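## Task

The stand's post is held in one of its holes by a spring-loaded pin with a pull knob. Pull the pin, raise the post by four holes (roughly 15 cm), then push the pin back in so it locks the post there. Release the post and move the robots away. It is a failure if the unpinned post falls because nothing holds it, if the post is brought down quickly (even while held), or if either robot tips over or is left leaning.

## Robot and tools

Robots. Two identical Hello Robot Stretch 4 units, named r1 and r2. Each has an omni-wheel base, a lift that slides up a mast, an arm that telescopes forward, a three-joint wrist (yaw, pitch, roll) and a two-finger gripper. Each carries four cameras: <name>_head_camera, <name>_head_left_camera, <name>_head_right_camera and <name>_wrist_camera. The robots do not coordinate; each runs its own part of an action on its own clock.

Frames. Each robot reports in its own base frame: origin on the floor below the base centre, x forward, y left, z up. hand_pose is the point between the fingers, 1.5 cm behind the tips, in that frame; its printed value may be slightly off. The odometry frame is the base frame as it was when the scene began. Only images, lidar_m and wrist_depth_mm tell you where one robot sits relative to the other.

execute_actions. Argument "actions" is a list holding either one action or nothing (empty list = just report state and images). The action is an object keyed by "r1" and/or "r2". Under each key:
- "base": exactly one of {"translate_m": d} (drive straight, metres, forward positive, -2 to 2), {"strafe_m": d} (sideways, metres, left positive, -2 to 2) or {"rotate_rad": d} (turn in place, radians, counter-clockwise positive, -3.2 to 3.2). These are relative moves, measured from where the base last measured itself in the latest state report.
- "joints": absolute targets by name. lift_m 0 to 1.2 m; arm_m 0 to 0.55 m; wrist_yaw_rad -1.134 to 4.276 (0 points forward, positive turns left, 3.14 folded back, above 3.4 the arm may obstruct); wrist_pitch_rad -1.117 to 4.259 (0 level, 1.57 pointing down); wrist_roll_rad -1.117 to 4.259 (0 keeps fingers level, positive turns clockwise seen from behind the gripper); gripper_m 0 to 0.08 m, the finger gap. A joint target outside its range is clipped and the result notes it; any other bad value or unknown key rejects the whole call.
- "pace": "slow", "default", "fast" or "max" (base up to 0.1/0.3/0.4/0.6 m/s and 1/2/3/4 rad/s; with lift above 0.2 the base is slowed further, down to 0.3 m/s and 1 rad/s at full height).
- "contact_limits": {"arm_m": x}, x from 0 (lightest push before stopping) to 0.75 (hardest); default 0.5.
- "end_of_arm": "enable_torque", sent alone, re-powers a wrist or gripper motor that shut off; it then holds its current position.
All motions in one action start together. A robot or joint left out may still be driving toward its previous target. Argument "cameras" picks which images return; omitted, null or ["all"] gives all, [] none.

wait(seconds 0 to 10): commands nothing, then returns state and images. zoom_image(camera, region [x0,y0,x1,y1] in pixels, at most 504x504): a closer look at that camera's latest full image. read_manual(section "licences"): licence text only. finished_scene(scene): ends the given scene for good and reports success; the goal must already hold stably.

Result lines. base_status and joint_status: "done"; "off_target" (stopped short, may still push); "contact_stop_at_<key>" (met something, then holds; lift, arm or wheels go slack, so a slack lift can sink under the post's weight); "limit_stop_at_<name>", including limit_stop_at_tilt (leaning over 6 degrees; lift, arm and wheels go slack and ignore commands) and limit_stop_at_own_body (about to hit itself; lift and arm may go slack); "torque_fault" (wrist or gripper motor off and limp until enable_torque). A reported stop cancels the rest of that reply's execute_actions, wait and finished_scene calls. on_its_own lists what this call did not command; its "held at" is a target, not a position. joint_positions gives current joint values. lidar_m: 12 horizontal ranges in metres from the base origin, 30-degree sectors, first straight ahead, then counter-clockwise (4th left, 7th behind, 10th right); "-" means nothing seen or closer than 0.25 m; thin legs and clear objects may be missed. wrist_depth_mm: 7x7 grid of median depths, 100 to 2000 mm, "-" unknown. base_odometry counts wheel turns, so slip looks like travel; if turned_by_wheels and turned_by_imu differ by more than about 0.1 rad, something was hit or slipped. base_tilt in degrees, forward and right positive. motor_effort: percent of maximum, positive toward larger joint values, bracket is the peak over the last action; for wheel_0..2 positive turns the base right.

Gripper. To grip, command a gap smaller than the object; afterwards "off_target" means something is held. A gripper effort staying beyond about 50 points shuts the motor off and can drop the load. A level gripper holding over about 2.7 kg faults the wrist.

Start. To unfold the wrist, send lift_m 0.4 with wrist_yaw_rad 0 in one action.

Avoid: letting the post drop once the pin is out; lowering it quickly; bases touching each other (any further driving then presses hard and ends the run); pressing the gripper into things with base or arm moves; turning or driving with more than 1 kg held and arm_m above 0.2, especially at fast paces; strong sustained pushes or pulls with a high gripper or high contact limit, which can tip the robot; two robots sharing a load while driving, since their travel can differ by about 3 cm per metre.

Each tool is called after "Emit:" by a JSON object that holds its "api" and its "payload", one argument or row to a line.

## Session

I'll start by looking at the scene.

Emit:
{"api": "execute_actions", "payload": {
  "actions": []
}}

Scene clock: 0.00 s.
r1.base_odometry: x=+0.000 y=+0.000 heading=+0.000 (m, m, rad; r1's odometry frame)
r1.turned_by_wheels: +0.000 (rad since the last result)
r1.turned_by_imu: +0.000 (rad since the last result)
r1.base_tilt: forward=+0.3 right=+0.3 (deg)
r1.lidar_m: 1.92 1.25 1.17 1.18 1.37 1.25 1.27 1.62 3.49 2.60 3.76 3.48
r1.base_status: not commanded
r1.joint_positions: lift_m=+0.169 arm_m=+0.001 wrist_yaw_rad=+3.075 wrist_pitch_rad=-0.014 wrist_roll_rad=-0.016 gripper_m=+0.040
r1.joint_status: not commanded
r1.motor_effort: lift_m=+21 arm_m=+0 wrist_yaw_rad=-1 wrist_pitch_rad=-8 wrist_roll_rad=+0 gripper_m=-2 wheel_0=+0 wheel_1=+0 wheel_2=+0 (%)
r1.hand_pose: x=-0.0350 y=+0.1013 z=+0.3499 quat_wxyz=(+0.033, +0.007, -0.008, +0.999) (m; r1's base frame)
r1.wrist_depth_mm: - 142 1537 1464 1366 1255 1160 / - 131 274 1430 1336 1255 1160 / 109 143 218 1464 1366 1255 1160 / 142 161 1576 1499 1336 1229 1160 / 1863 1756 1576 1464 1336 1255 1160 / 1229 1281 142 1336 1118 1205 1138 / 917 - - 991 - - 976
r2.base_odometry: x=+0.000 y=+0.000 heading=+0.000 (m, m, rad; r2's odometry frame)
r2.turned_by_wheels: +0.000 (rad since the last result)
r2.turned_by_imu: +0.000 (rad since the last result)
r2.base_tilt: forward=+0.9 right=+0.2 (deg)
r2.lidar_m: 0.97 0.99 0.86 0.88 1.08 1.96 - 4.36 3.88 1.75 1.11 0.97
r2.base_status: not commanded
r2.joint_positions: lift_m=+0.236 arm_m=-0.002 wrist_yaw_rad=+3.038 wrist_pitch_rad=-0.013 wrist_roll_rad=-0.008 gripper_m=+0.040
r2.joint_status: not commanded
r2.motor_effort: lift_m=+22 arm_m=-1 wrist_yaw_rad=-1 wrist_pitch_rad=-10 wrist_roll_rad=+1 gripper_m=-2 wheel_0=+0 wheel_1=+0 wheel_2=+0 (%)
r2.hand_pose: x=-0.0337 y=+0.1089 z=+0.4169 quat_wxyz=(+0.052, +0.006, -0.004, +0.999) (m; r2's base frame)
r2.wrist_depth_mm: - 145 - - - - 1983 / - 124 183 - - - 1921 / - 129 181 - - - 1983 / 144 146 - - - - 1983 / - - - - - - 1863 / 1336 1430 149 1366 1281 1537 1537 / 976 - - 1078 142 - 1078
pictures: r1_head_camera, r1_head_left_camera, r1_head_right_camera, r1_wrist_camera, r2_head_camera, r2_head_left_camera, r2_head_right_camera, r2_wrist_camera
Images, in order (width x height): r1_head_camera 420x560, r1_head_left_camera 420x672, r1_head_right_camera 420x672, r1_wrist_camera 616x392, r2_head_camera 420x560, r2_head_left_camera 420x672, r2_head_right_camera 420x672, r2_wrist_camera 616x392.

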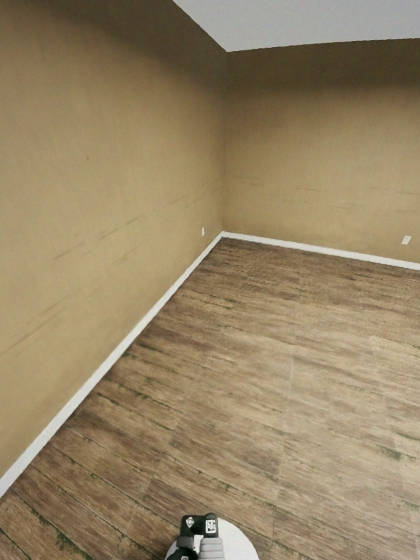

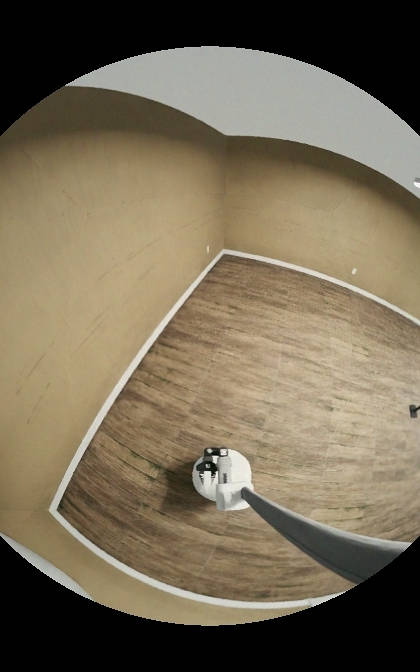

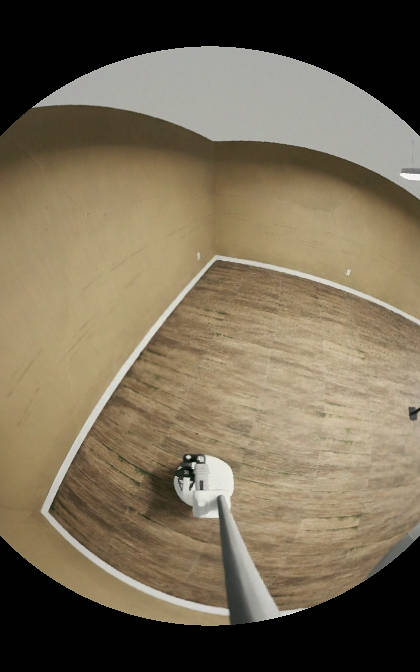

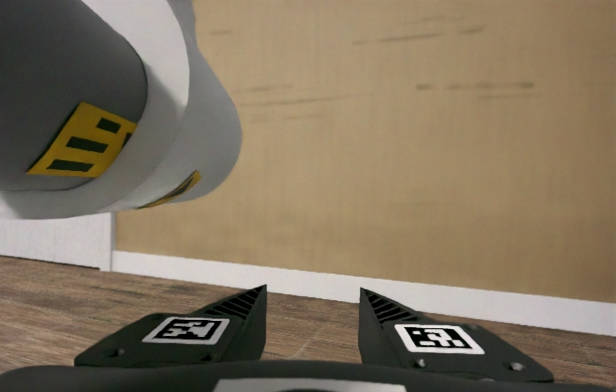

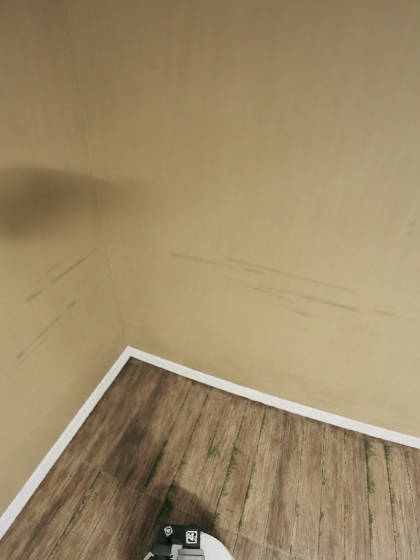

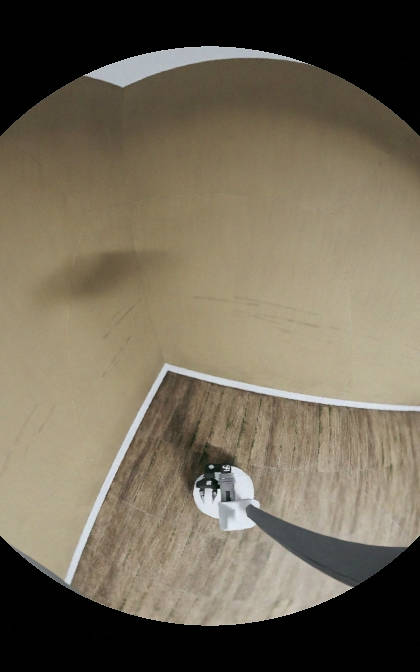

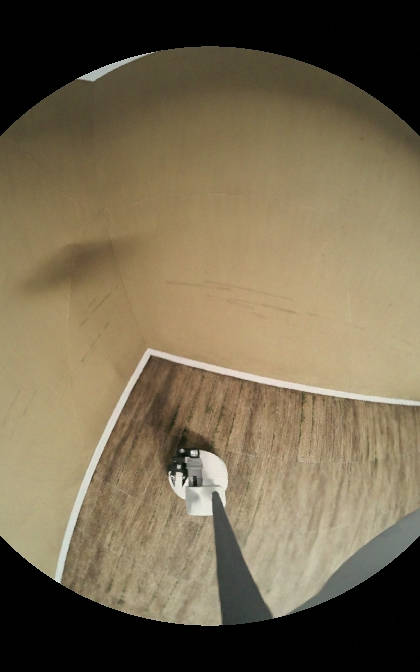

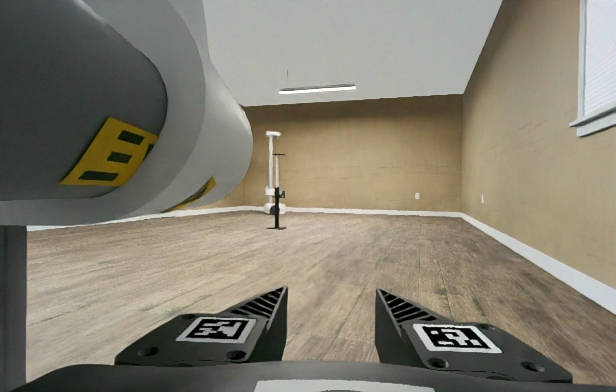

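Emit:
{"api": "zoom_image", "payload": {
  "camera": "r2_wrist_camera",
  "region": [230, 110, 330, 250]
}}

Emit:
{"api": "zoom_image", "payload": {
  "camera": "r1_head_right_camera",
  "region": [340, 360, 420, 460]
}}

Region (230, 110, 330, 250) of r2_wrist_camera's 616x392 image, scaled by 3.600; it fills the left 360 columns of this view, and the rest is white.

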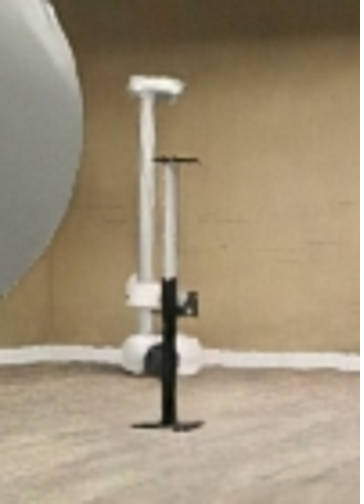

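Region (340, 360, 420, 460) of r1_head_right_camera's 420x672 image, scaled by 5.040, with more detail than that image has; it fills the left 403 columns of this view, and the rest is white.

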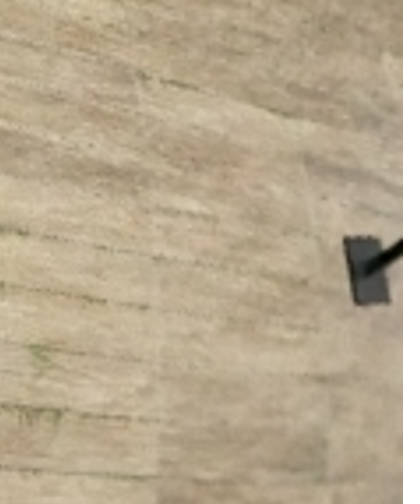

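Emit:
{"api": "execute_actions", "payload": {
  "actions": [
    {"r1": {"base": {"rotate_rad": -1.6}, "pace": "max"}, "r2": {"base": {"rotate_rad": -3.11}, "pace": "max"}}
  ],
  "cameras": ["r1_head_camera", "r2_head_camera"]
}}

Scene clock: 31.57 s.
r1.base_odometry: x=+0.000 y=+0.000 heading=-1.600 (m, m, rad; r1's odometry frame)
r1.turned_by_wheels: -1.600 (rad since the last result)
r1.turned_by_imu: -1.620 (rad since the last result)
r1.base_tilt: forward=+0.3 right=+0.3 (deg)
r1.lidar_m: 2.60 3.80 3.48 1.97 1.25 1.14 1.17 1.39 1.26 1.27 1.59 3.25
r1.base_status: done
r1.joint_positions: lift_m=+0.169 arm_m=+0.001 wrist_yaw_rad=+3.075 wrist_pitch_rad=-0.014 wrist_roll_rad=-0.016 gripper_m=+0.040
r1.joint_status: not commanded
r1.motor_effort: lift_m=+21(21) arm_m=+0(1) wrist_yaw_rad=+0(1) wrist_pitch_rad=-8(8) wrist_roll_rad=+0(0) gripper_m=-2(2) wheel_0=+1(8) wheel_1=+0(13) wheel_2=+0(9) (%)
r1.hand_pose: x=-0.0350 y=+0.1014 z=+0.3499 quat_wxyz=(+0.033, +0.007, -0.008, +0.999) (m; r1's base frame)
r1.wrist_depth_mm: - 142 1430 1336 1205 1160 1060 / - 131 274 1336 1229 1160 1078 / 109 143 219 1336 1229 1182 1118 / 142 161 1430 1336 1229 1160 1098 / 1499 1576 1464 1336 1229 1138 1098 / 1229 1255 143 1281 1118 1160 1078 / 904 - - 991 - - 991
r2.base_odometry: x=+0.000 y=+0.000 heading=-3.110 (m, m, rad; r2's odometry frame)
r2.turned_by_wheels: -3.110 (rad since the last result)
r2.turned_by_imu: -3.061 (rad since the last result)
r2.base_tilt: forward=+0.8 right=+0.2 (deg)
r2.lidar_m: 4.40 4.27 3.89 1.68 1.09 0.97 0.99 0.96 0.86 0.87 1.08 2.09
r2.base_status: done
r2.joint_positions: lift_m=+0.236 arm_m=-0.002 wrist_yaw_rad=+3.038 wrist_pitch_rad=-0.013 wrist_roll_rad=-0.008 gripper_m=+0.040
r2.joint_status: not commanded
r2.motor_effort: lift_m=+22(22) arm_m=-1(1) wrist_yaw_rad=-1(1) wrist_pitch_rad=-10(10) wrist_roll_rad=+0(0) gripper_m=-1(0) wheel_0=+0(9) wheel_1=-1(14) wheel_2=-1(10) (%)
r2.hand_pose: x=-0.0336 y=+0.1089 z=+0.4169 quat_wxyz=(+0.052, +0.006, -0.004, +0.999) (m; r2's base frame)
r2.wrist_depth_mm: - 145 1229 1118 1025 946 917 / - 124 184 1138 1042 960 904 / - 129 182 1118 1042 946 917 / 145 146 1205 1160 1042 976 904 / 991 1281 1229 1118 1042 976 904 / 1008 1255 150 1098 991 960 891 / 976 - - 1060 142 - 891
pictures: r1_head_camera, r2_head_camera
Images, in order (width x height): r1_head_camera 420x560, r2_head_camera 420x560.

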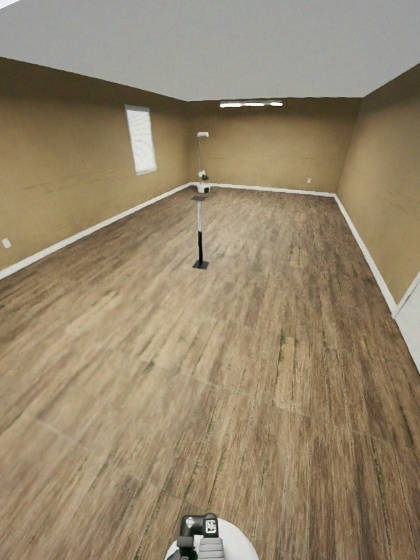

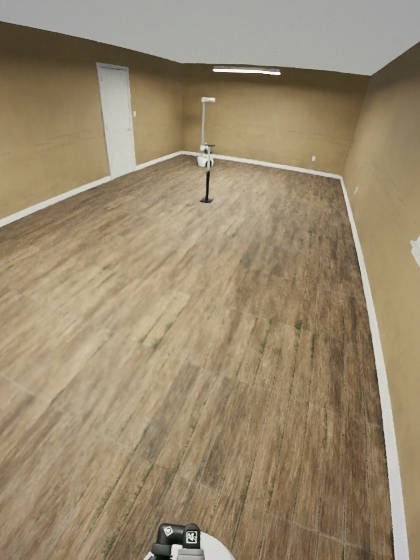

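Emit:
{"api": "zoom_image", "payload": {
  "camera": "r1_head_camera",
  "region": [160, 180, 240, 280]
}}

Emit:
{"api": "zoom_image", "payload": {
  "camera": "r2_head_camera",
  "region": [170, 130, 250, 220]
}}

Region (160, 180, 240, 280) of r1_head_camera's 420x560 image, scaled by 5.040, with more detail than that image has; it fills the left 403 columns of this view, and the rest is white.

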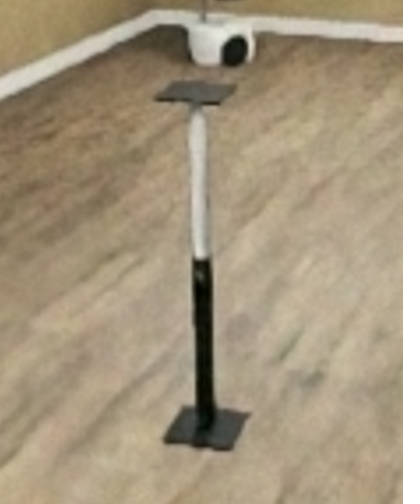

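Region (170, 130, 250, 220) of r2_head_camera's 420x560 image, scaled by 5.600, with more detail than that image has.

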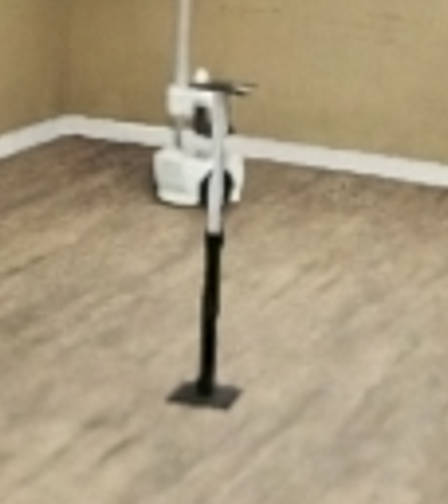

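Emit:
{"api": "execute_actions", "payload": {
  "actions": [
    {"r1": {"base": {"translate_m": 1.6}, "joints": {"lift_m": 0.4, "wrist_yaw_rad": 0, "gripper_m": 0.08}, "pace": "max"}, "r2": {"base": {"translate_m": 2.0}, "pace": "max"}}
  ],
  "cameras": ["r1_head_camera", "r1_wrist_camera", "r2_head_camera"]
}}

Scene clock: 46.87 s.
r1.base_odometry: x=-0.046 y=-1.599 heading=-1.600 (m, m, rad; r1's odometry frame)
r1.turned_by_wheels: +0.000 (rad since the last result)
r1.turned_by_imu: -0.001 (rad since the last result)
r1.base_tilt: forward=+0.2 right=+0.3 (deg)
r1.lidar_m: 0.97 3.16 2.88 2.92 2.88 2.64 2.65 1.99 1.80 1.84 2.32 4.69
r1.base_status: done
r1.joint_positions: lift_m=+0.400 arm_m=+0.001 wrist_yaw_rad=+0.000 wrist_pitch_rad=-0.014 wrist_roll_rad=-0.016 gripper_m=+0.080
r1.joint_status: all done
r1.motor_effort: lift_m=+21(28) arm_m=+0(0) wrist_yaw_rad=-2(9) wrist_pitch_rad=-9(9) wrist_roll_rad=+0(1) gripper_m=-1(1) wheel_0=-2(7) wheel_1=-2(6) wheel_2=+0(14) (%)
r1.hand_pose: x=+0.3841 y=-0.0874 z=+0.5812 quat_wxyz=(+1.000, -0.008, -0.007, +0.000) (m; r1's base frame)
r1.wrist_depth_mm: - - - - - - - / - - - - - - - / - - - - - - - / - - - - - - - / - - - - - - - / 1983 1921 842 - 1921 - - / - - 496 1537 1397 - -
r2.base_odometry: x=-1.999 y=-0.063 heading=-3.110 (m, m, rad; r2's odometry frame)
r2.turned_by_wheels: +0.000 (rad since the last result)
r2.turned_by_imu: -0.007 (rad since the last result)
r2.base_tilt: forward=+0.9 right=+0.2 (deg)
r2.lidar_m: 2.36 3.52 3.19 3.23 3.16 2.86 2.78 1.75 1.53 1.55 1.95 3.81
r2.base_status: done
r2.joint_positions: lift_m=+0.236 arm_m=-0.002 wrist_yaw_rad=+3.038 wrist_pitch_rad=-0.013 wrist_roll_rad=-0.008 gripper_m=+0.040
r2.joint_status: not commanded
r2.motor_effort: lift_m=+22(23) arm_m=-1(1) wrist_yaw_rad=+0(0) wrist_pitch_rad=-10(10) wrist_roll_rad=+0(1) gripper_m=-3(0) wheel_0=+0(12) wheel_1=+0(6) wheel_2=+0(14) (%)
r2.hand_pose: x=-0.0336 y=+0.1089 z=+0.4169 quat_wxyz=(+0.052, +0.006, -0.004, +0.999) (m; r2's base frame)
r2.wrist_depth_mm: - 145 - - - - - / - 124 183 - - - - / - 129 182 - - - - / 144 146 - - - - - / 1756 - - - - - - / 1308 1464 150 1336 1255 1499 1537 / 960 - - 1078 142 - 1118
pictures: r1_head_camera, r1_wrist_camera, r2_head_camera
camera_calibration (this result's frames):
r1_wrist_camera: T_world_to_cam=[[0.0177171, -0.998484, 0.0521171, -0.119347], [-0.00558251, -0.0522232, -0.99862, 0.628771], [0.999827, 0.0174017, -0.0064993, -0.226171], [0, 0, 0, 1]] pos_world=[0.231756, -0.0823936, 0.632653]
Images, in order (width x height): r1_head_camera 420x560, r1_wrist_camera 616x392, r2_head_camera 420x560.

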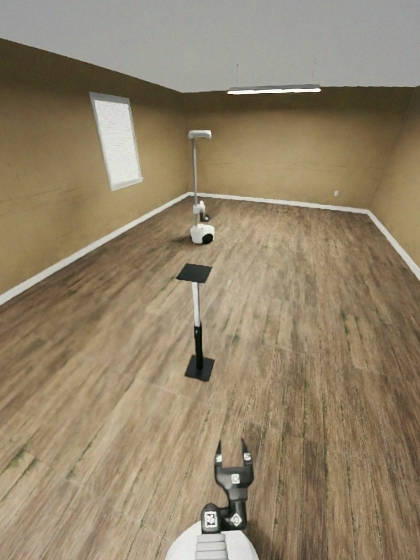

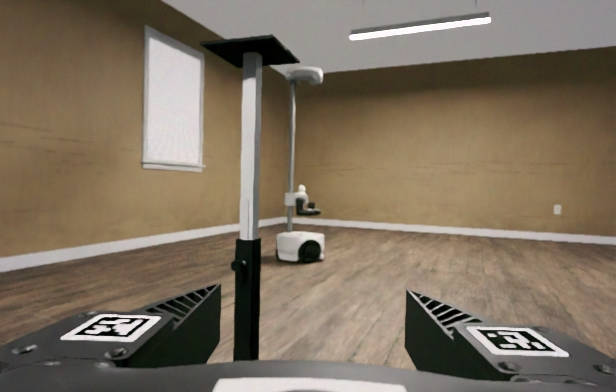

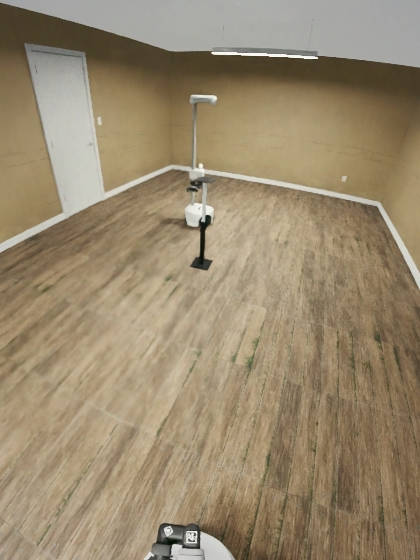

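Emit:
{"api": "zoom_image", "payload": {
  "camera": "r1_wrist_camera",
  "region": [180, 170, 320, 310]
}}

Emit:
{"api": "zoom_image", "payload": {
  "camera": "r1_head_camera",
  "region": [150, 250, 250, 390]
}}

Region (180, 170, 320, 310) of r1_wrist_camera's 616x392 image, scaled by 3.600.

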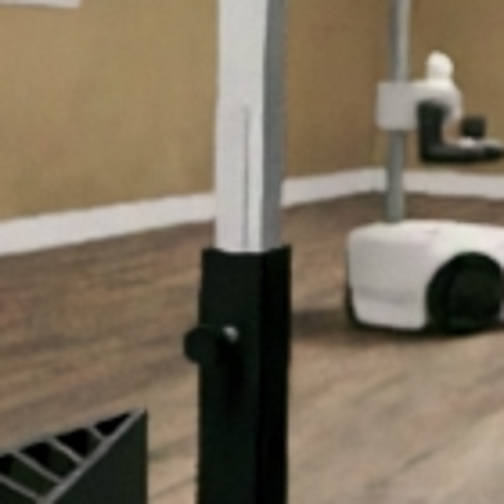

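Region (150, 250, 250, 390) of r1_head_camera's 420x560 image, scaled by 3.600, with more detail than that image has; it fills the left 360 columns of this view, and the rest is white.

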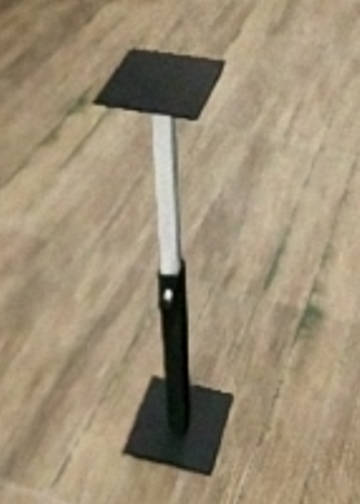

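Emit:
{"api": "execute_actions", "payload": {
  "actions": [
    {"r1": {"base": {"strafe_m": 0.51}, "joints": {"lift_m": 0.30}, "pace": "max"}, "r2": {"base": {"translate_m": 1.8}, "joints": {"lift_m": 0.62, "wrist_yaw_rad": 0, "gripper_m": 0.08}, "pace": "max"}}
  ],
  "cameras": ["r1_head_camera", "r1_wrist_camera", "r2_head_camera", "r2_wrist_camera"]
}}

Scene clock: 147.93 s.
r1.base_odometry: x=+0.463 y=-1.614 heading=-1.600 (m, m, rad; r1's odometry frame)
r1.turned_by_wheels: +0.000 (rad since the last result)
r1.turned_by_imu: +0.002 (rad since the last result)
r1.base_tilt: forward=+0.3 right=+0.5 (deg)
r1.lidar_m: 1.36 2.62 2.40 2.43 2.68 2.44 2.47 2.52 2.28 2.33 2.93 1.08
r1.base_status: done
r1.joint_positions: lift_m=+0.300 arm_m=+0.001 wrist_yaw_rad=+0.000 wrist_pitch_rad=-0.014 wrist_roll_rad=-0.016 gripper_m=+0.080
r1.joint_status: all done
r1.motor_effort: lift_m=+20(22) arm_m=+0(0) wrist_yaw_rad=-2(2) wrist_pitch_rad=-9(9) wrist_roll_rad=+0(1) gripper_m=-1(1) wheel_0=+0(12) wheel_1=-1(13) wheel_2=+0(1) (%)
r1.hand_pose: x=+0.3841 y=-0.0874 z=+0.4813 quat_wxyz=(+1.000, -0.008, -0.007, +0.000) (m; r1's base frame)
r1.wrist_depth_mm: - - - - - 878 - / - - - - 1576 - - / - - - - - - - / - - - - - - - / - - - - - - - / 1661 1618 1430 1708 1336 1366 1863 / - - 683 1281 1182 - -
r2.base_odometry: x=-3.798 y=-0.120 heading=-3.110 (m, m, rad; r2's odometry frame)
r2.turned_by_wheels: +0.000 (rad since the last result)
r2.turned_by_imu: -0.007 (rad since the last result)
r2.base_tilt: forward=+0.9 right=+0.2 (deg)
r2.lidar_m: 0.54 2.83 2.55 2.58 3.14 4.55 3.84 2.44 2.20 2.21 2.71 1.60
r2.base_status: done
r2.joint_positions: lift_m=+0.620 arm_m=-0.002 wrist_yaw_rad=+0.000 wrist_pitch_rad=-0.013 wrist_roll_rad=-0.008 gripper_m=+0.080
r2.joint_status: all done
r2.motor_effort: lift_m=+25(33) arm_m=-1(1) wrist_yaw_rad=-3(9) wrist_pitch_rad=-9(10) wrist_roll_rad=+0(1) gripper_m=+1(0) wheel_0=+0(8) wheel_1=+0(7) wheel_2=-1(14) (%)
r2.hand_pose: x=+0.3815 y=-0.0874 z=+0.8007 quat_wxyz=(+1.000, -0.004, -0.007, +0.000) (m; r2's base frame)
r2.wrist_depth_mm: - - - - - - - / - - - - - - - / - - 392 - - - - / - - - - - - - / - - - - - - - / - - 154 - 1576 - - / 1808 - 132 - 1430 117 -
pictures: r1_head_camera, r1_wrist_camera, r2_head_camera, r2_wrist_camera
camera_calibration (this result's frames):
r1_wrist_camera: T_world_to_cam=[[0.0176429, -0.998485, 0.0521157, -0.114126], [-0.00566078, -0.0522227, -0.998619, 0.529013], [0.999828, 0.0173235, -0.00657356, -0.226785], [0, 0, 0, 1]] pos_world=[0.231754, -0.0823983, 0.532739]
r2_wrist_camera: T_world_to_cam=[[0.0516067, -0.998019, 0.0359951, -0.125641], [0.0168145, -0.0351696, -0.99924, 0.847427], [0.998526, 0.0521727, 0.0149662, -0.237199], [0, 0, 0, 1]] pos_world=[0.229084, -0.0832134, 0.854855]
Images, in order (width x height): r1_head_camera 420x560, r1_wrist_camera 616x392, r2_head_camera 420x560, r2_wrist_camera 616x392.

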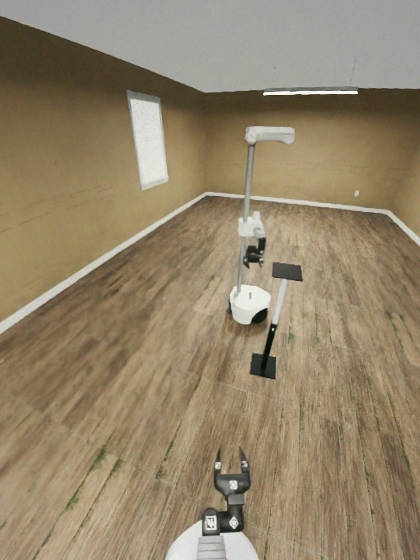

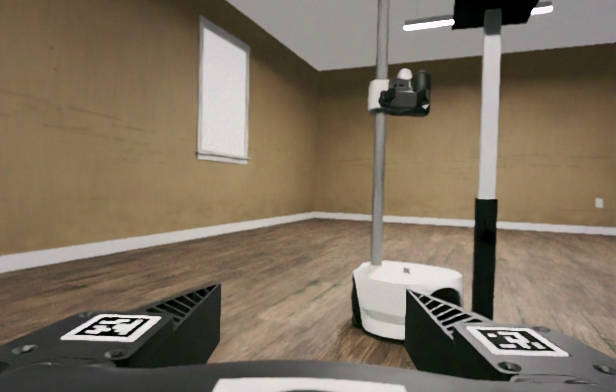

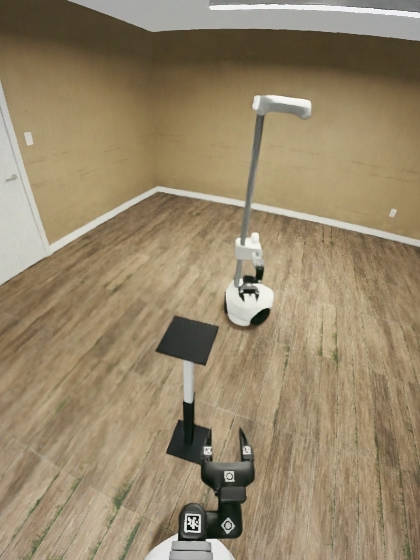

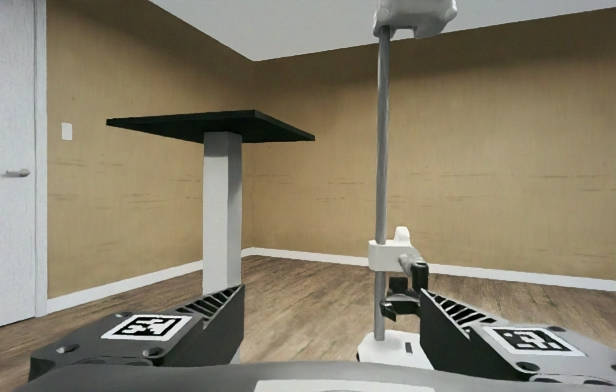

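Emit:
{"api": "zoom_image", "payload": {
  "camera": "r2_wrist_camera",
  "region": [90, 90, 330, 300]
}}

Emit:
{"api": "zoom_image", "payload": {
  "camera": "r2_head_camera",
  "region": [130, 300, 280, 480]
}}

Emit:
{"api": "zoom_image", "payload": {
  "camera": "r1_head_camera",
  "region": [220, 250, 330, 390]
}}

Region (90, 90, 330, 300) of r2_wrist_camera's 616x392 image, scaled by 2.100; it fills the top 441 rows of this view, and the rest is white.

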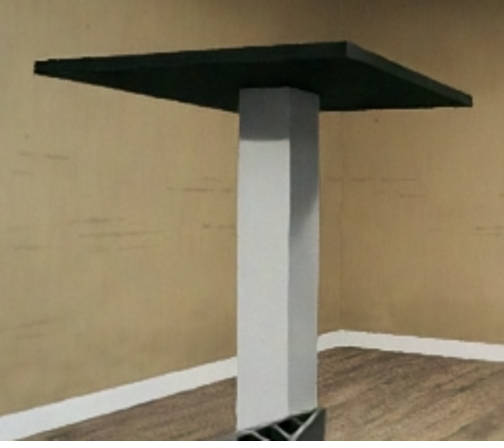

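Region (130, 300, 280, 480) of r2_head_camera's 420x560 image, scaled by 2.800, with more detail than that image has.

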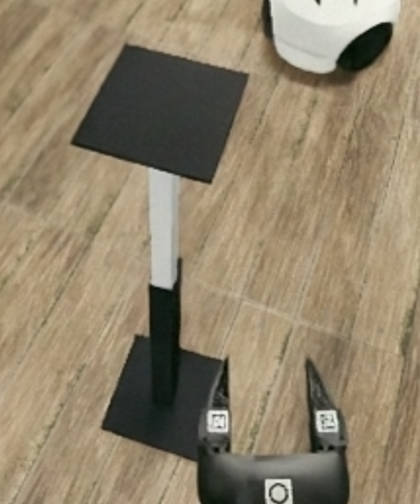

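Region (220, 250, 330, 390) of r1_head_camera's 420x560 image, scaled by 3.600, with more detail than that image has; it fills the left 396 columns of this view, and the rest is white.

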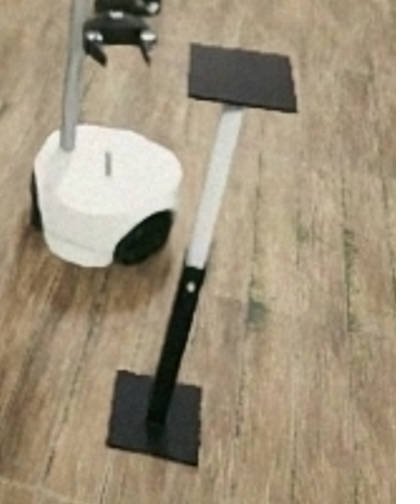

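Emit:
{"api": "execute_actions", "payload": {
  "actions": [
    {"r1": {"base": {"rotate_rad": -0.325}, "pace": "max"}, "r2": {"base": {"strafe_m": 0.174}, "joints": {"lift_m": 0.68, "wrist_yaw_rad": -0.27, "arm_m": 0.14}, "pace": "max"}}
  ],
  "cameras": ["r1_head_camera", "r1_wrist_camera", "r2_head_camera", "r2_wrist_camera"]
}}

Scene clock: 221.13 s.
r1.base_odometry: x=+0.464 y=-1.614 heading=-1.925 (m, m, rad; r1's odometry frame)
r1.turned_by_wheels: -0.325 (rad since the last result)
r1.turned_by_imu: -0.330 (rad since the last result)
r1.base_tilt: forward=+0.3 right=+0.3 (deg)
r1.lidar_m: 1.06 3.26 2.49 2.40 2.56 2.53 2.45 2.61 2.37 2.27 2.43 3.50
r1.base_status: done
r1.joint_positions: lift_m=+0.300 arm_m=+0.001 wrist_yaw_rad=+0.000 wrist_pitch_rad=-0.014 wrist_roll_rad=-0.016 gripper_m=+0.080
r1.joint_status: not commanded
r1.motor_effort: lift_m=+20(20) arm_m=-1(0) wrist_yaw_rad=-2(3) wrist_pitch_rad=-9(8) wrist_roll_rad=+0(0) gripper_m=-1(1) wheel_0=+1(8) wheel_1=+0(8) wheel_2=-2(9) (%)
r1.hand_pose: x=+0.3841 y=-0.0875 z=+0.4813 quat_wxyz=(+1.000, -0.008, -0.007, +0.000) (m; r1's base frame)
r1.wrist_depth_mm: - - - - - - - / - - - 1576 - - - / - - - - - - - / - - - - - - - / - - - 1661 - - - / 1576 1618 1464 1430 1576 1756 1863 / - - 691 1255 1205 - -
r2.base_odometry: x=-3.793 y=-0.294 heading=-3.110 (m, m, rad; r2's odometry frame)
r2.turned_by_wheels: +0.000 (rad since the last result)
r2.turned_by_imu: -0.002 (rad since the last result)
r2.base_tilt: forward=+0.9 right=+0.2 (deg)
r2.lidar_m: 0.57 2.62 2.40 2.41 2.94 4.48 4.15 2.62 2.36 2.38 2.89 0.59
r2.base_status: done
r2.joint_positions: lift_m=+0.680 arm_m=+0.139 wrist_yaw_rad=-0.270 wrist_pitch_rad=-0.013 wrist_roll_rad=-0.008 gripper_m=+0.080
r2.joint_status: all done
r2.motor_effort: lift_m=+25(28) arm_m=+6(6) wrist_yaw_rad=-3(4) wrist_pitch_rad=-9(10) wrist_roll_rad=+0(1) gripper_m=-1(2) wheel_0=+0(12) wheel_1=-1(15) wheel_2=-1(1) (%)
r2.hand_pose: x=+0.4916 y=-0.1409 z=+0.8608 quat_wxyz=(+0.991, -0.005, -0.006, -0.134) (m; r2's base frame)
r2.wrist_depth_mm: - - - - - - - / - - - - - - - / - - - - - - - / - - - 1499 - - - / - - - 1464 - - - / - - 154 1160 - - - / - - 132 1576 - 117 -
pictures: r1_head_camera, r1_wrist_camera, r2_head_camera, r2_wrist_camera
camera_calibration (this result's frames):
r1_wrist_camera: T_world_to_cam=[[0.0173654, -0.99849, 0.0521159, -0.114079], [-0.00567528, -0.0522213, -0.998619, 0.529015], [0.999833, 0.0170457, -0.00657355, -0.226787], [0, 0, 0, 1]] pos_world=[0.231732, -0.082415, 0.532739]
r2_wrist_camera: T_world_to_cam=[[-0.216393, -0.975642, 0.0360008, -0.0520315], [0.00693287, -0.0384091, -0.999238, 0.908069], [0.976282, -0.215978, 0.0150754, -0.372119], [0, 0, 0, 1]] pos_world=[0.345739, -0.0962556, 0.91486]
Images, in order (width x height): r1_head_camera 420x560, r1_wrist_camera 616x392, r2_head_camera 420x560, r2_wrist_camera 616x392.

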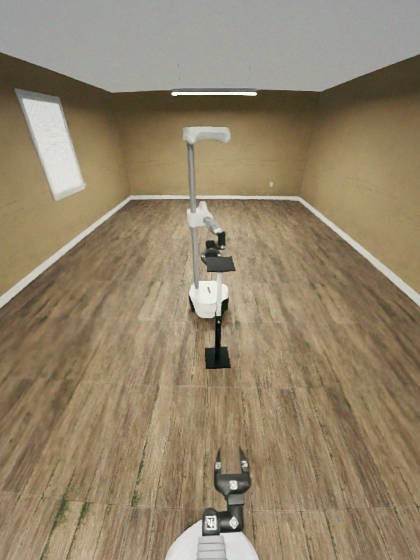

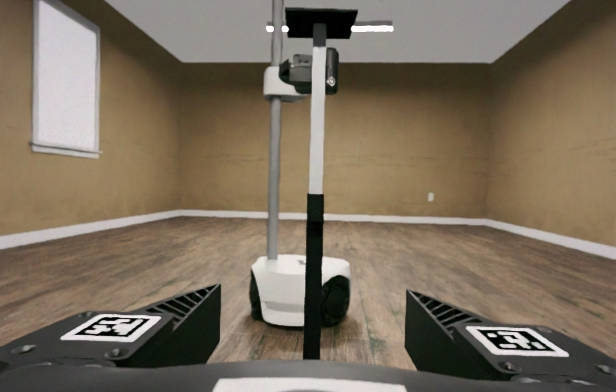

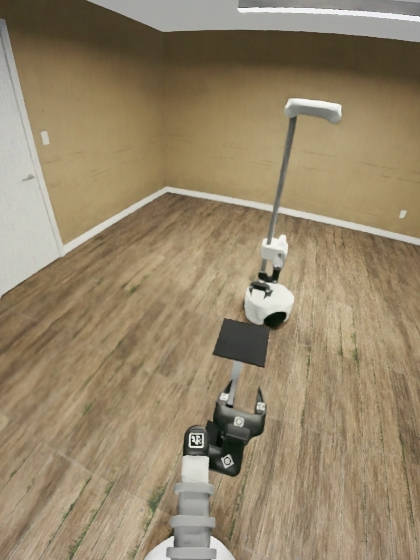

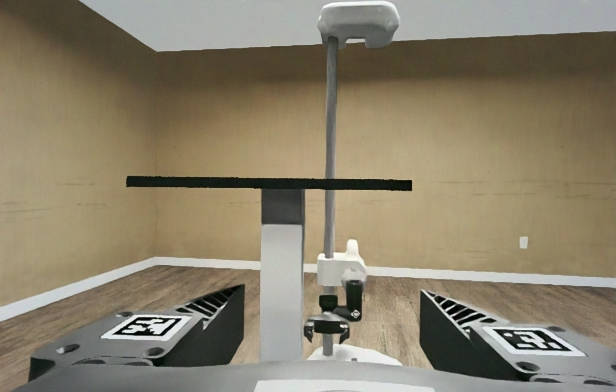

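Emit:
{"api": "execute_actions", "payload": {
  "actions": [
    {"r1": {"base": {"translate_m": 0.58}, "joints": {"arm_m": 0.03}, "pace": "max"}, "r2": {"base": {"translate_m": 0.147}, "joints": {"lift_m": 0.685}, "pace": "default"}}
  ],
  "cameras": ["r1_head_camera", "r1_wrist_camera", "r2_head_camera", "r2_wrist_camera"]
}}

Scene clock: 260.50 s.
r1.base_odometry: x=+0.262 y=-2.158 heading=-1.925 (m, m, rad; r1's odometry frame)
r1.turned_by_wheels: +0.000 (rad since the last result)
r1.turned_by_imu: -0.001 (rad since the last result)
r1.base_tilt: forward=+0.3 right=+0.4 (deg)
r1.lidar_m: 0.50 3.24 2.44 2.37 2.53 3.12 3.05 3.17 2.40 2.32 2.50 0.55
r1.base_status: done
r1.joint_positions: lift_m=+0.300 arm_m=+0.029 wrist_yaw_rad=+0.000 wrist_pitch_rad=-0.014 wrist_roll_rad=-0.016 gripper_m=+0.080
r1.joint_status: all done
r1.motor_effort: lift_m=+20(20) arm_m=+8(6) wrist_yaw_rad=-2(0) wrist_pitch_rad=-9(9) wrist_roll_rad=-1(0) gripper_m=-1(1) wheel_0=-1(6) wheel_1=+0(8) wheel_2=+1(14) (%)
r1.hand_pose: x=+0.4122 y=-0.0874 z=+0.4813 quat_wxyz=(+1.000, -0.008, -0.007, +0.000) (m; r1's base frame)
r1.wrist_depth_mm: - - - 842 - - - / - - - - - - - / - - - - - - - / - - - - - - - / - - - 307 - - - / 1661 1661 854 310 1576 1808 1863 / - - 442 310 741 - -
r2.base_odometry: x=-3.940 y=-0.298 heading=-3.110 (m, m, rad; r2's odometry frame)
r2.turned_by_wheels: +0.000 (rad since the last result)
r2.turned_by_imu: -0.003 (rad since the last result)
r2.base_tilt: forward=+0.9 right=+0.2 (deg)
r2.lidar_m: 0.48 2.59 2.35 2.37 2.91 4.63 - 2.68 2.41 2.44 2.98 0.49
r2.base_status: done
r2.joint_positions: lift_m=+0.685 arm_m=+0.139 wrist_yaw_rad=-0.270 wrist_pitch_rad=-0.013 wrist_roll_rad=-0.008 gripper_m=+0.080
r2.joint_status: all done
r2.motor_effort: lift_m=+27(31) arm_m=+6(6) wrist_yaw_rad=-2(2) wrist_pitch_rad=-9(9) wrist_roll_rad=+0(0) gripper_m=-1(0) wheel_0=+1(4) wheel_1=+0(7) wheel_2=+0(9) (%)
r2.hand_pose: x=+0.4916 y=-0.1410 z=+0.8656 quat_wxyz=(+0.991, -0.005, -0.006, -0.135) (m; r2's base frame)
r2.wrist_depth_mm: - - - - - - - / - - - - - - - / - - - - - - - / - - - - - - - / - - - 126 - - - / - - 154 126 164 - - / - - 132 127 707 117 -
pictures: r1_head_camera, r1_wrist_camera, r2_head_camera, r2_wrist_camera
camera_calibration (this result's frames):
r1_wrist_camera: T_world_to_cam=[[0.0177286, -0.998484, 0.0521167, -0.11464], [-0.00560652, -0.0522233, -0.99862, 0.529159], [0.999827, 0.0174119, -0.00652387, -0.254926], [0, 0, 0, 1]] pos_world=[0.259881, -0.0823929, 0.53274]
r2_wrist_camera: T_world_to_cam=[[-0.216551, -0.975607, 0.0360008, -0.0521504], [0.00692674, -0.0384103, -0.999238, 0.912936], [0.976247, -0.216136, 0.0150756, -0.372215], [0, 0, 0, 1]] pos_world=[0.345757, -0.0962614, 0.919729]
Images, in order (width x height): r1_head_camera 420x560, r1_wrist_camera 616x392, r2_head_camera 420x560, r2_wrist_camera 616x392.

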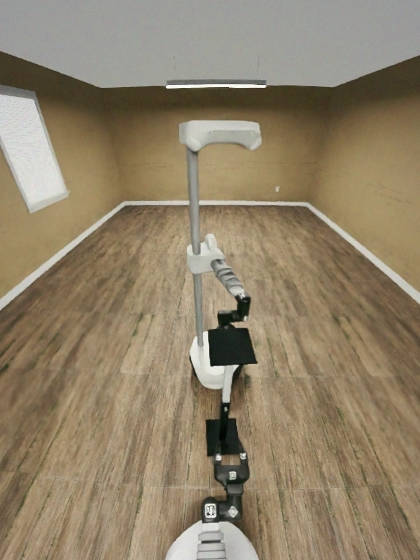

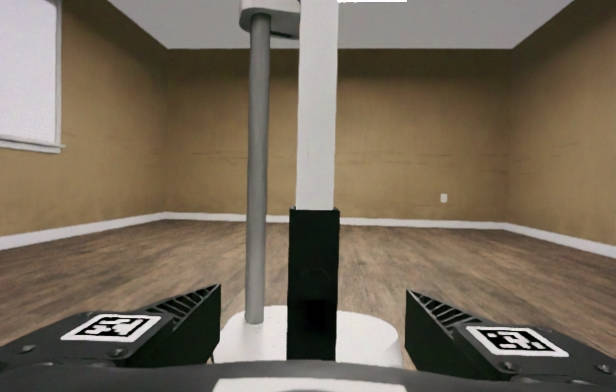

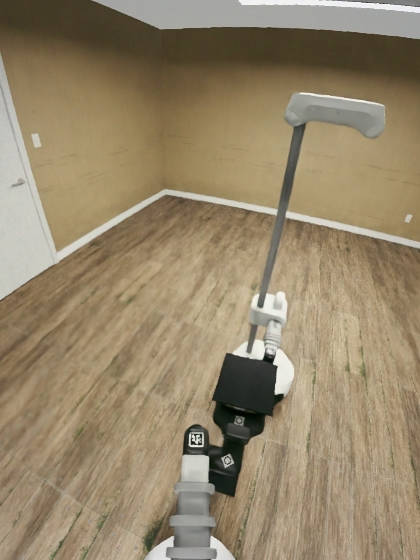

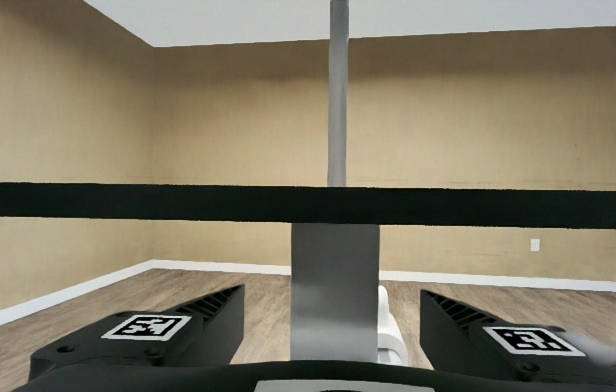

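Emit:
{"api": "zoom_image", "payload": {
  "camera": "r1_wrist_camera",
  "region": [240, 190, 400, 370]
}}

Emit:
{"api": "zoom_image", "payload": {
  "camera": "r1_head_camera",
  "region": [190, 370, 270, 480]
}}

Region (240, 190, 400, 370) of r1_wrist_camera's 616x392 image, scaled by 2.800.

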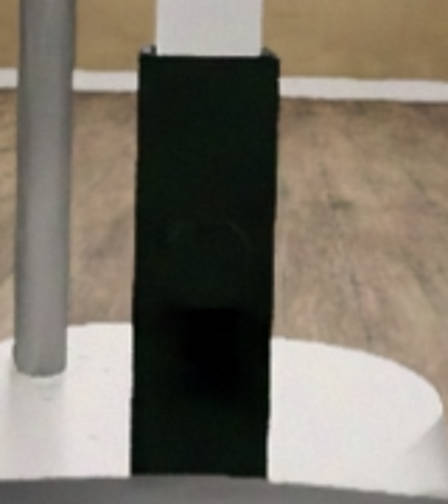

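Region (190, 370, 270, 480) of r1_head_camera's 420x560 image, scaled by 4.582, with more detail than that image has; it fills the left 367 columns of this view, and the rest is white.

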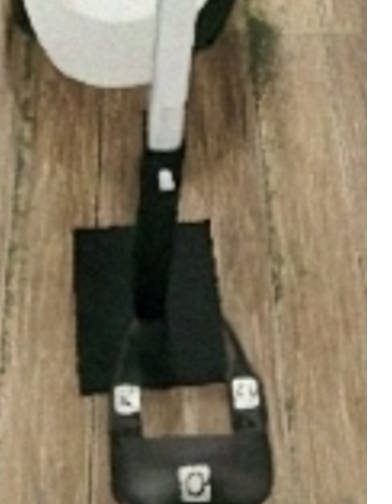

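Emit:
{"api": "execute_actions", "payload": {
  "actions": [
    {"r1": {"joints": {"arm_m": 0.158, "lift_m": 0.288, "gripper_m": 0.05}, "pace": "fast", "contact_limits": {"arm_m": 0.2}}, "r2": {"joints": {"gripper_m": 0.0}, "pace": "default"}}
  ],
  "cameras": ["r1_head_camera", "r1_wrist_camera", "r2_wrist_camera", "r1_head_right_camera"]
}}

Scene clock: 291.80 s.
r1.base_odometry: x=+0.262 y=-2.158 heading=-1.925 (m, m, rad; r1's odometry frame)
r1.turned_by_wheels: +0.000 (rad since the last result)
r1.turned_by_imu: +0.000 (rad since the last result)
r1.base_tilt: forward=+0.3 right=+0.3 (deg)
r1.lidar_m: 0.49 3.22 2.43 2.39 2.52 3.10 3.03 3.15 2.37 2.32 2.49 0.54
r1.base_status: not commanded
r1.joint_positions: lift_m=+0.288 arm_m=+0.157 wrist_yaw_rad=+0.000 wrist_pitch_rad=-0.014 wrist_roll_rad=-0.016 gripper_m=+0.050
r1.joint_status: all done
r1.motor_effort: lift_m=+18(20) arm_m=+8(7) wrist_yaw_rad=-2(2) wrist_pitch_rad=-9(8) wrist_roll_rad=+0(0) gripper_m=-4(4) wheel_0=+0(1) wheel_1=+0(0) wheel_2=+0(1) (%)
r1.contact_limits: arm_m 0.2
r1.hand_pose: x=+0.5402 y=-0.0874 z=+0.4695 quat_wxyz=(+1.000, -0.008, -0.007, +0.000) (m; r1's base frame)
r1.wrist_depth_mm: - - - 185 - - - / - - - 186 - - - / - - - 187 - - - / - - - 182 - - - / - - - 180 - - - / 1576 1618 148 180 168 1708 1808 / 1160 - - 145 136 - 1229
r2.base_odometry: x=-3.940 y=-0.298 heading=-3.110 (m, m, rad; r2's odometry frame)
r2.turned_by_wheels: +0.000 (rad since the last result)
r2.turned_by_imu: -0.002 (rad since the last result)
r2.base_tilt: forward=+0.9 right=+0.2 (deg)
r2.lidar_m: 0.48 2.59 2.35 2.37 2.88 4.63 - 2.66 2.40 2.42 2.96 0.47
r2.base_status: not commanded
r2.joint_positions: lift_m=+0.685 arm_m=+0.139 wrist_yaw_rad=-0.272 wrist_pitch_rad=-0.013 wrist_roll_rad=-0.006 gripper_m=+0.028
r2.joint_status: gripper_m off_target (ended at +0.028, target +0.000)
r2.on_its_own: gripper_m is held at +0.022, not at your +0.000, by its contact guard: the fingers met something
r2.motor_effort: lift_m=+26(27) arm_m=+5(6) wrist_yaw_rad=+3(4) wrist_pitch_rad=-10(10) wrist_roll_rad=-4(7) gripper_m=-49(78) wheel_0=+1(1) wheel_1=+0(0) wheel_2=+0(0) (%)
r2.hand_pose: x=+0.4913 y=-0.1413 z=+0.8656 quat_wxyz=(+0.991, -0.004, -0.006, -0.135) (m; r2's base frame)
r2.wrist_depth_mm: - - - - - - - / - - - - - - - / - - - - - - - / - - - - - - - / - - - 126 - - - / - - - 126 125 - - / - - - 126 - - -
pictures: r1_head_camera, r1_head_right_camera, r1_wrist_camera, r2_wrist_camera
camera_calibration (this result's frames):
r1_wrist_camera: T_world_to_cam=[[0.0178475, -0.998481, 0.0521174, -0.116332], [-0.00555822, -0.052224, -0.99862, 0.51806], [0.999825, 0.0175332, -0.00648185, -0.38296], [0, 0, 0, 1]] pos_world=[0.387848, -0.0823856, 0.520926]
r2_wrist_camera: T_world_to_cam=[[-0.218325, -0.975265, 0.0345312, -0.0503351], [0.00694559, -0.0369369, -0.999293, 0.913113], [0.975851, -0.217931, 0.014838, -0.371898], [0, 0, 0, 1]] pos_world=[0.345585, -0.0964105, 0.919724]
Images, in order (width x height): r1_head_camera 420x560, r1_head_right_camera 420x672, r1_wrist_camera 616x392, r2_wrist_camera 616x392.

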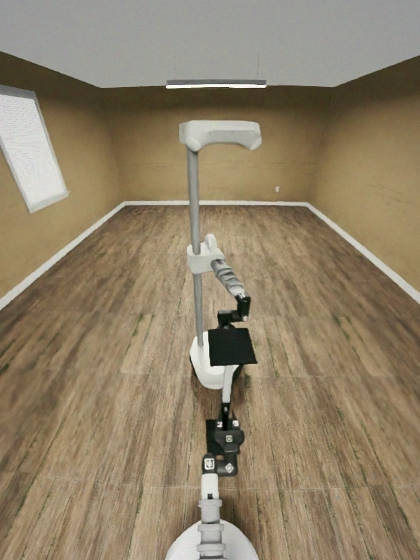

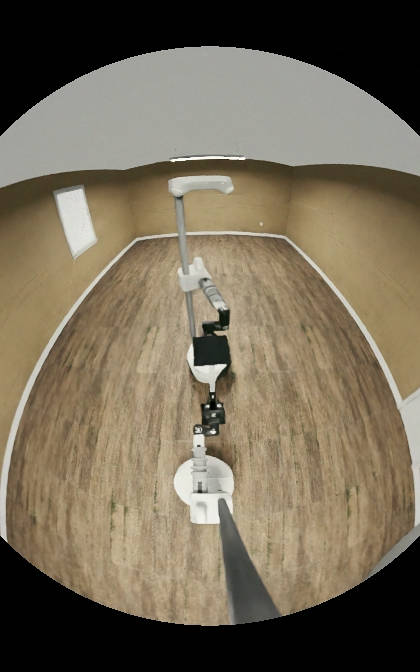

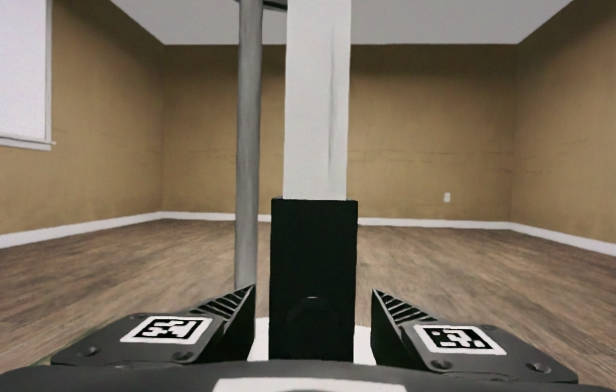

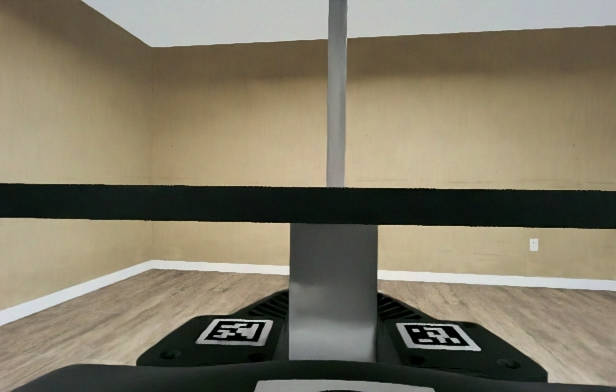

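Emit:
{"api": "execute_actions", "payload": {
  "actions": [
    {"r1": {"joints": {"gripper_m": 0.0}, "pace": "default"}}
  ],
  "cameras": ["r1_wrist_camera", "r2_wrist_camera", "r1_head_camera"]
}}

Scene clock: 299.60 s.
r1.base_odometry: x=+0.262 y=-2.158 heading=-1.925 (m, m, rad; r1's odometry frame)
r1.turned_by_wheels: +0.000 (rad since the last result)
r1.turned_by_imu: +0.000 (rad since the last result)
r1.base_tilt: forward=+0.4 right=+0.5 (deg)
r1.lidar_m: 0.49 3.22 2.43 2.37 2.53 3.13 3.05 3.18 2.36 2.33 2.49 0.52
r1.base_status: not commanded
r1.joint_positions: lift_m=+0.288 arm_m=+0.157 wrist_yaw_rad=+0.000 wrist_pitch_rad=-0.014 wrist_roll_rad=-0.015 gripper_m=+0.018
r1.joint_status: gripper_m off_target (ended at +0.018, target +0.000)
r1.on_its_own: gripper_m is held at +0.014, not at your +0.000, by its contact guard: the fingers met something
r1.motor_effort: lift_m=+18(18) arm_m=+8(8) wrist_yaw_rad=-1(2) wrist_pitch_rad=-9(9) wrist_roll_rad=-3(5) gripper_m=-46(60) wheel_0=-1(1) wheel_1=+0(0) wheel_2=+1(0) (%)
r1.hand_pose: x=+0.5402 y=-0.0874 z=+0.4695 quat_wxyz=(+1.000, -0.008, -0.007, +0.000) (m; r1's base frame)
r1.wrist_depth_mm: - - - 185 - - - / - - - 186 - - - / - - - 187 - - - / - - - 183 - - - / - - - 180 - - - / 1618 1618 750 147 1576 1756 1708 / 1182 1229 - 144 - 1255 1229
r2.base_odometry: x=-3.940 y=-0.298 heading=-3.110 (m, m, rad; r2's odometry frame)
r2.turned_by_wheels: +0.000 (rad since the last result)
r2.turned_by_imu: -0.002 (rad since the last result)
r2.base_tilt: forward=+0.9 right=+0.2 (deg)
r2.lidar_m: 0.48 2.58 2.35 2.37 2.89 4.62 - 2.67 2.41 2.43 2.97 0.48
r2.base_status: not commanded
r2.joint_positions: lift_m=+0.685 arm_m=+0.139 wrist_yaw_rad=-0.272 wrist_pitch_rad=-0.013 wrist_roll_rad=-0.006 gripper_m=+0.028
r2.joint_status: not commanded
r2.on_its_own: gripper_m is held at +0.022, not at your +0.000, by its contact guard: the fingers met something
r2.motor_effort: lift_m=+26(27) arm_m=+5(5) wrist_yaw_rad=+4(4) wrist_pitch_rad=-10(10) wrist_roll_rad=-4(4) gripper_m=-49(48) wheel_0=+0(0) wheel_1=+0(0) wheel_2=+1(0) (%)
r2.hand_pose: x=+0.4913 y=-0.1413 z=+0.8656 quat_wxyz=(+0.991, -0.004, -0.006, -0.135) (m; r2's base frame)
r2.wrist_depth_mm: - - - - - - - / - - - - - - - / - - - - - - - / - - - - - - - / - - - 126 - - - / - - - 126 125 - - / - - - 126 - - -
pictures: r1_head_camera, r1_wrist_camera, r2_wrist_camera
camera_calibration (this result's frames):
r1_wrist_camera: T_world_to_cam=[[0.0174613, -0.998535, 0.051208, -0.115786], [-0.00558557, -0.0513125, -0.998667, 0.518171], [0.999832, 0.017152, -0.00647337, -0.382994], [0, 0, 0, 1]] pos_world=[0.387846, -0.0824586, 0.52093]
r2_wrist_camera: T_world_to_cam=[[-0.218325, -0.975265, 0.0345308, -0.0503347], [0.00694548, -0.0369364, -0.999293, 0.913113], [0.975851, -0.217931, 0.0148378, -0.371897], [0, 0, 0, 1]] pos_world=[0.345585, -0.0964105, 0.919724]
Images, in order (width x height): r1_head_camera 420x560, r1_wrist_camera 616x392, r2_wrist_camera 616x392.

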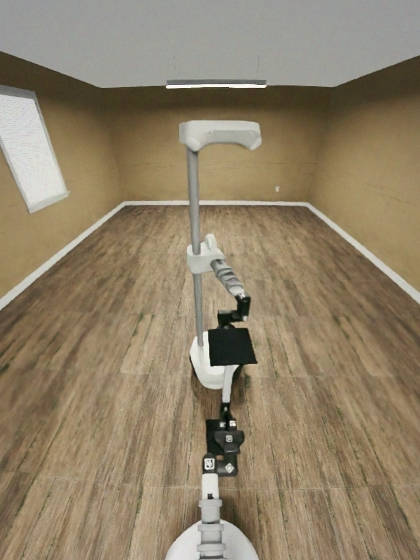

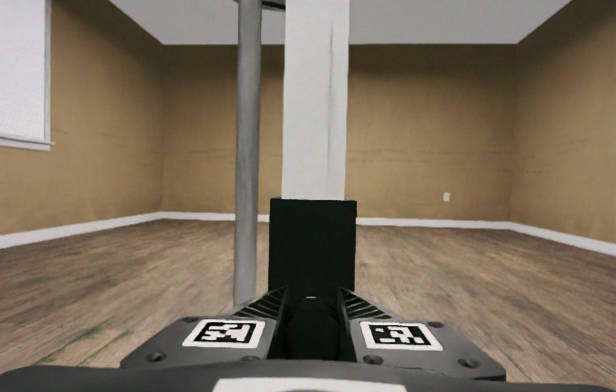

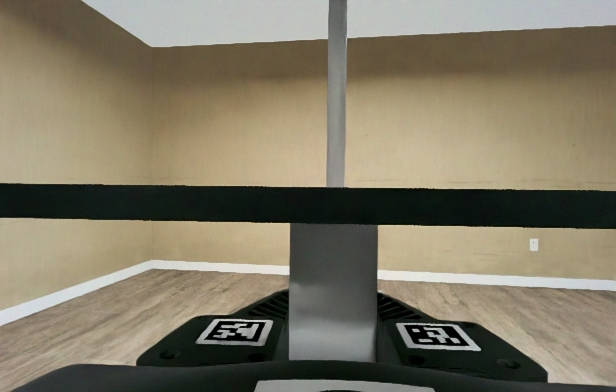

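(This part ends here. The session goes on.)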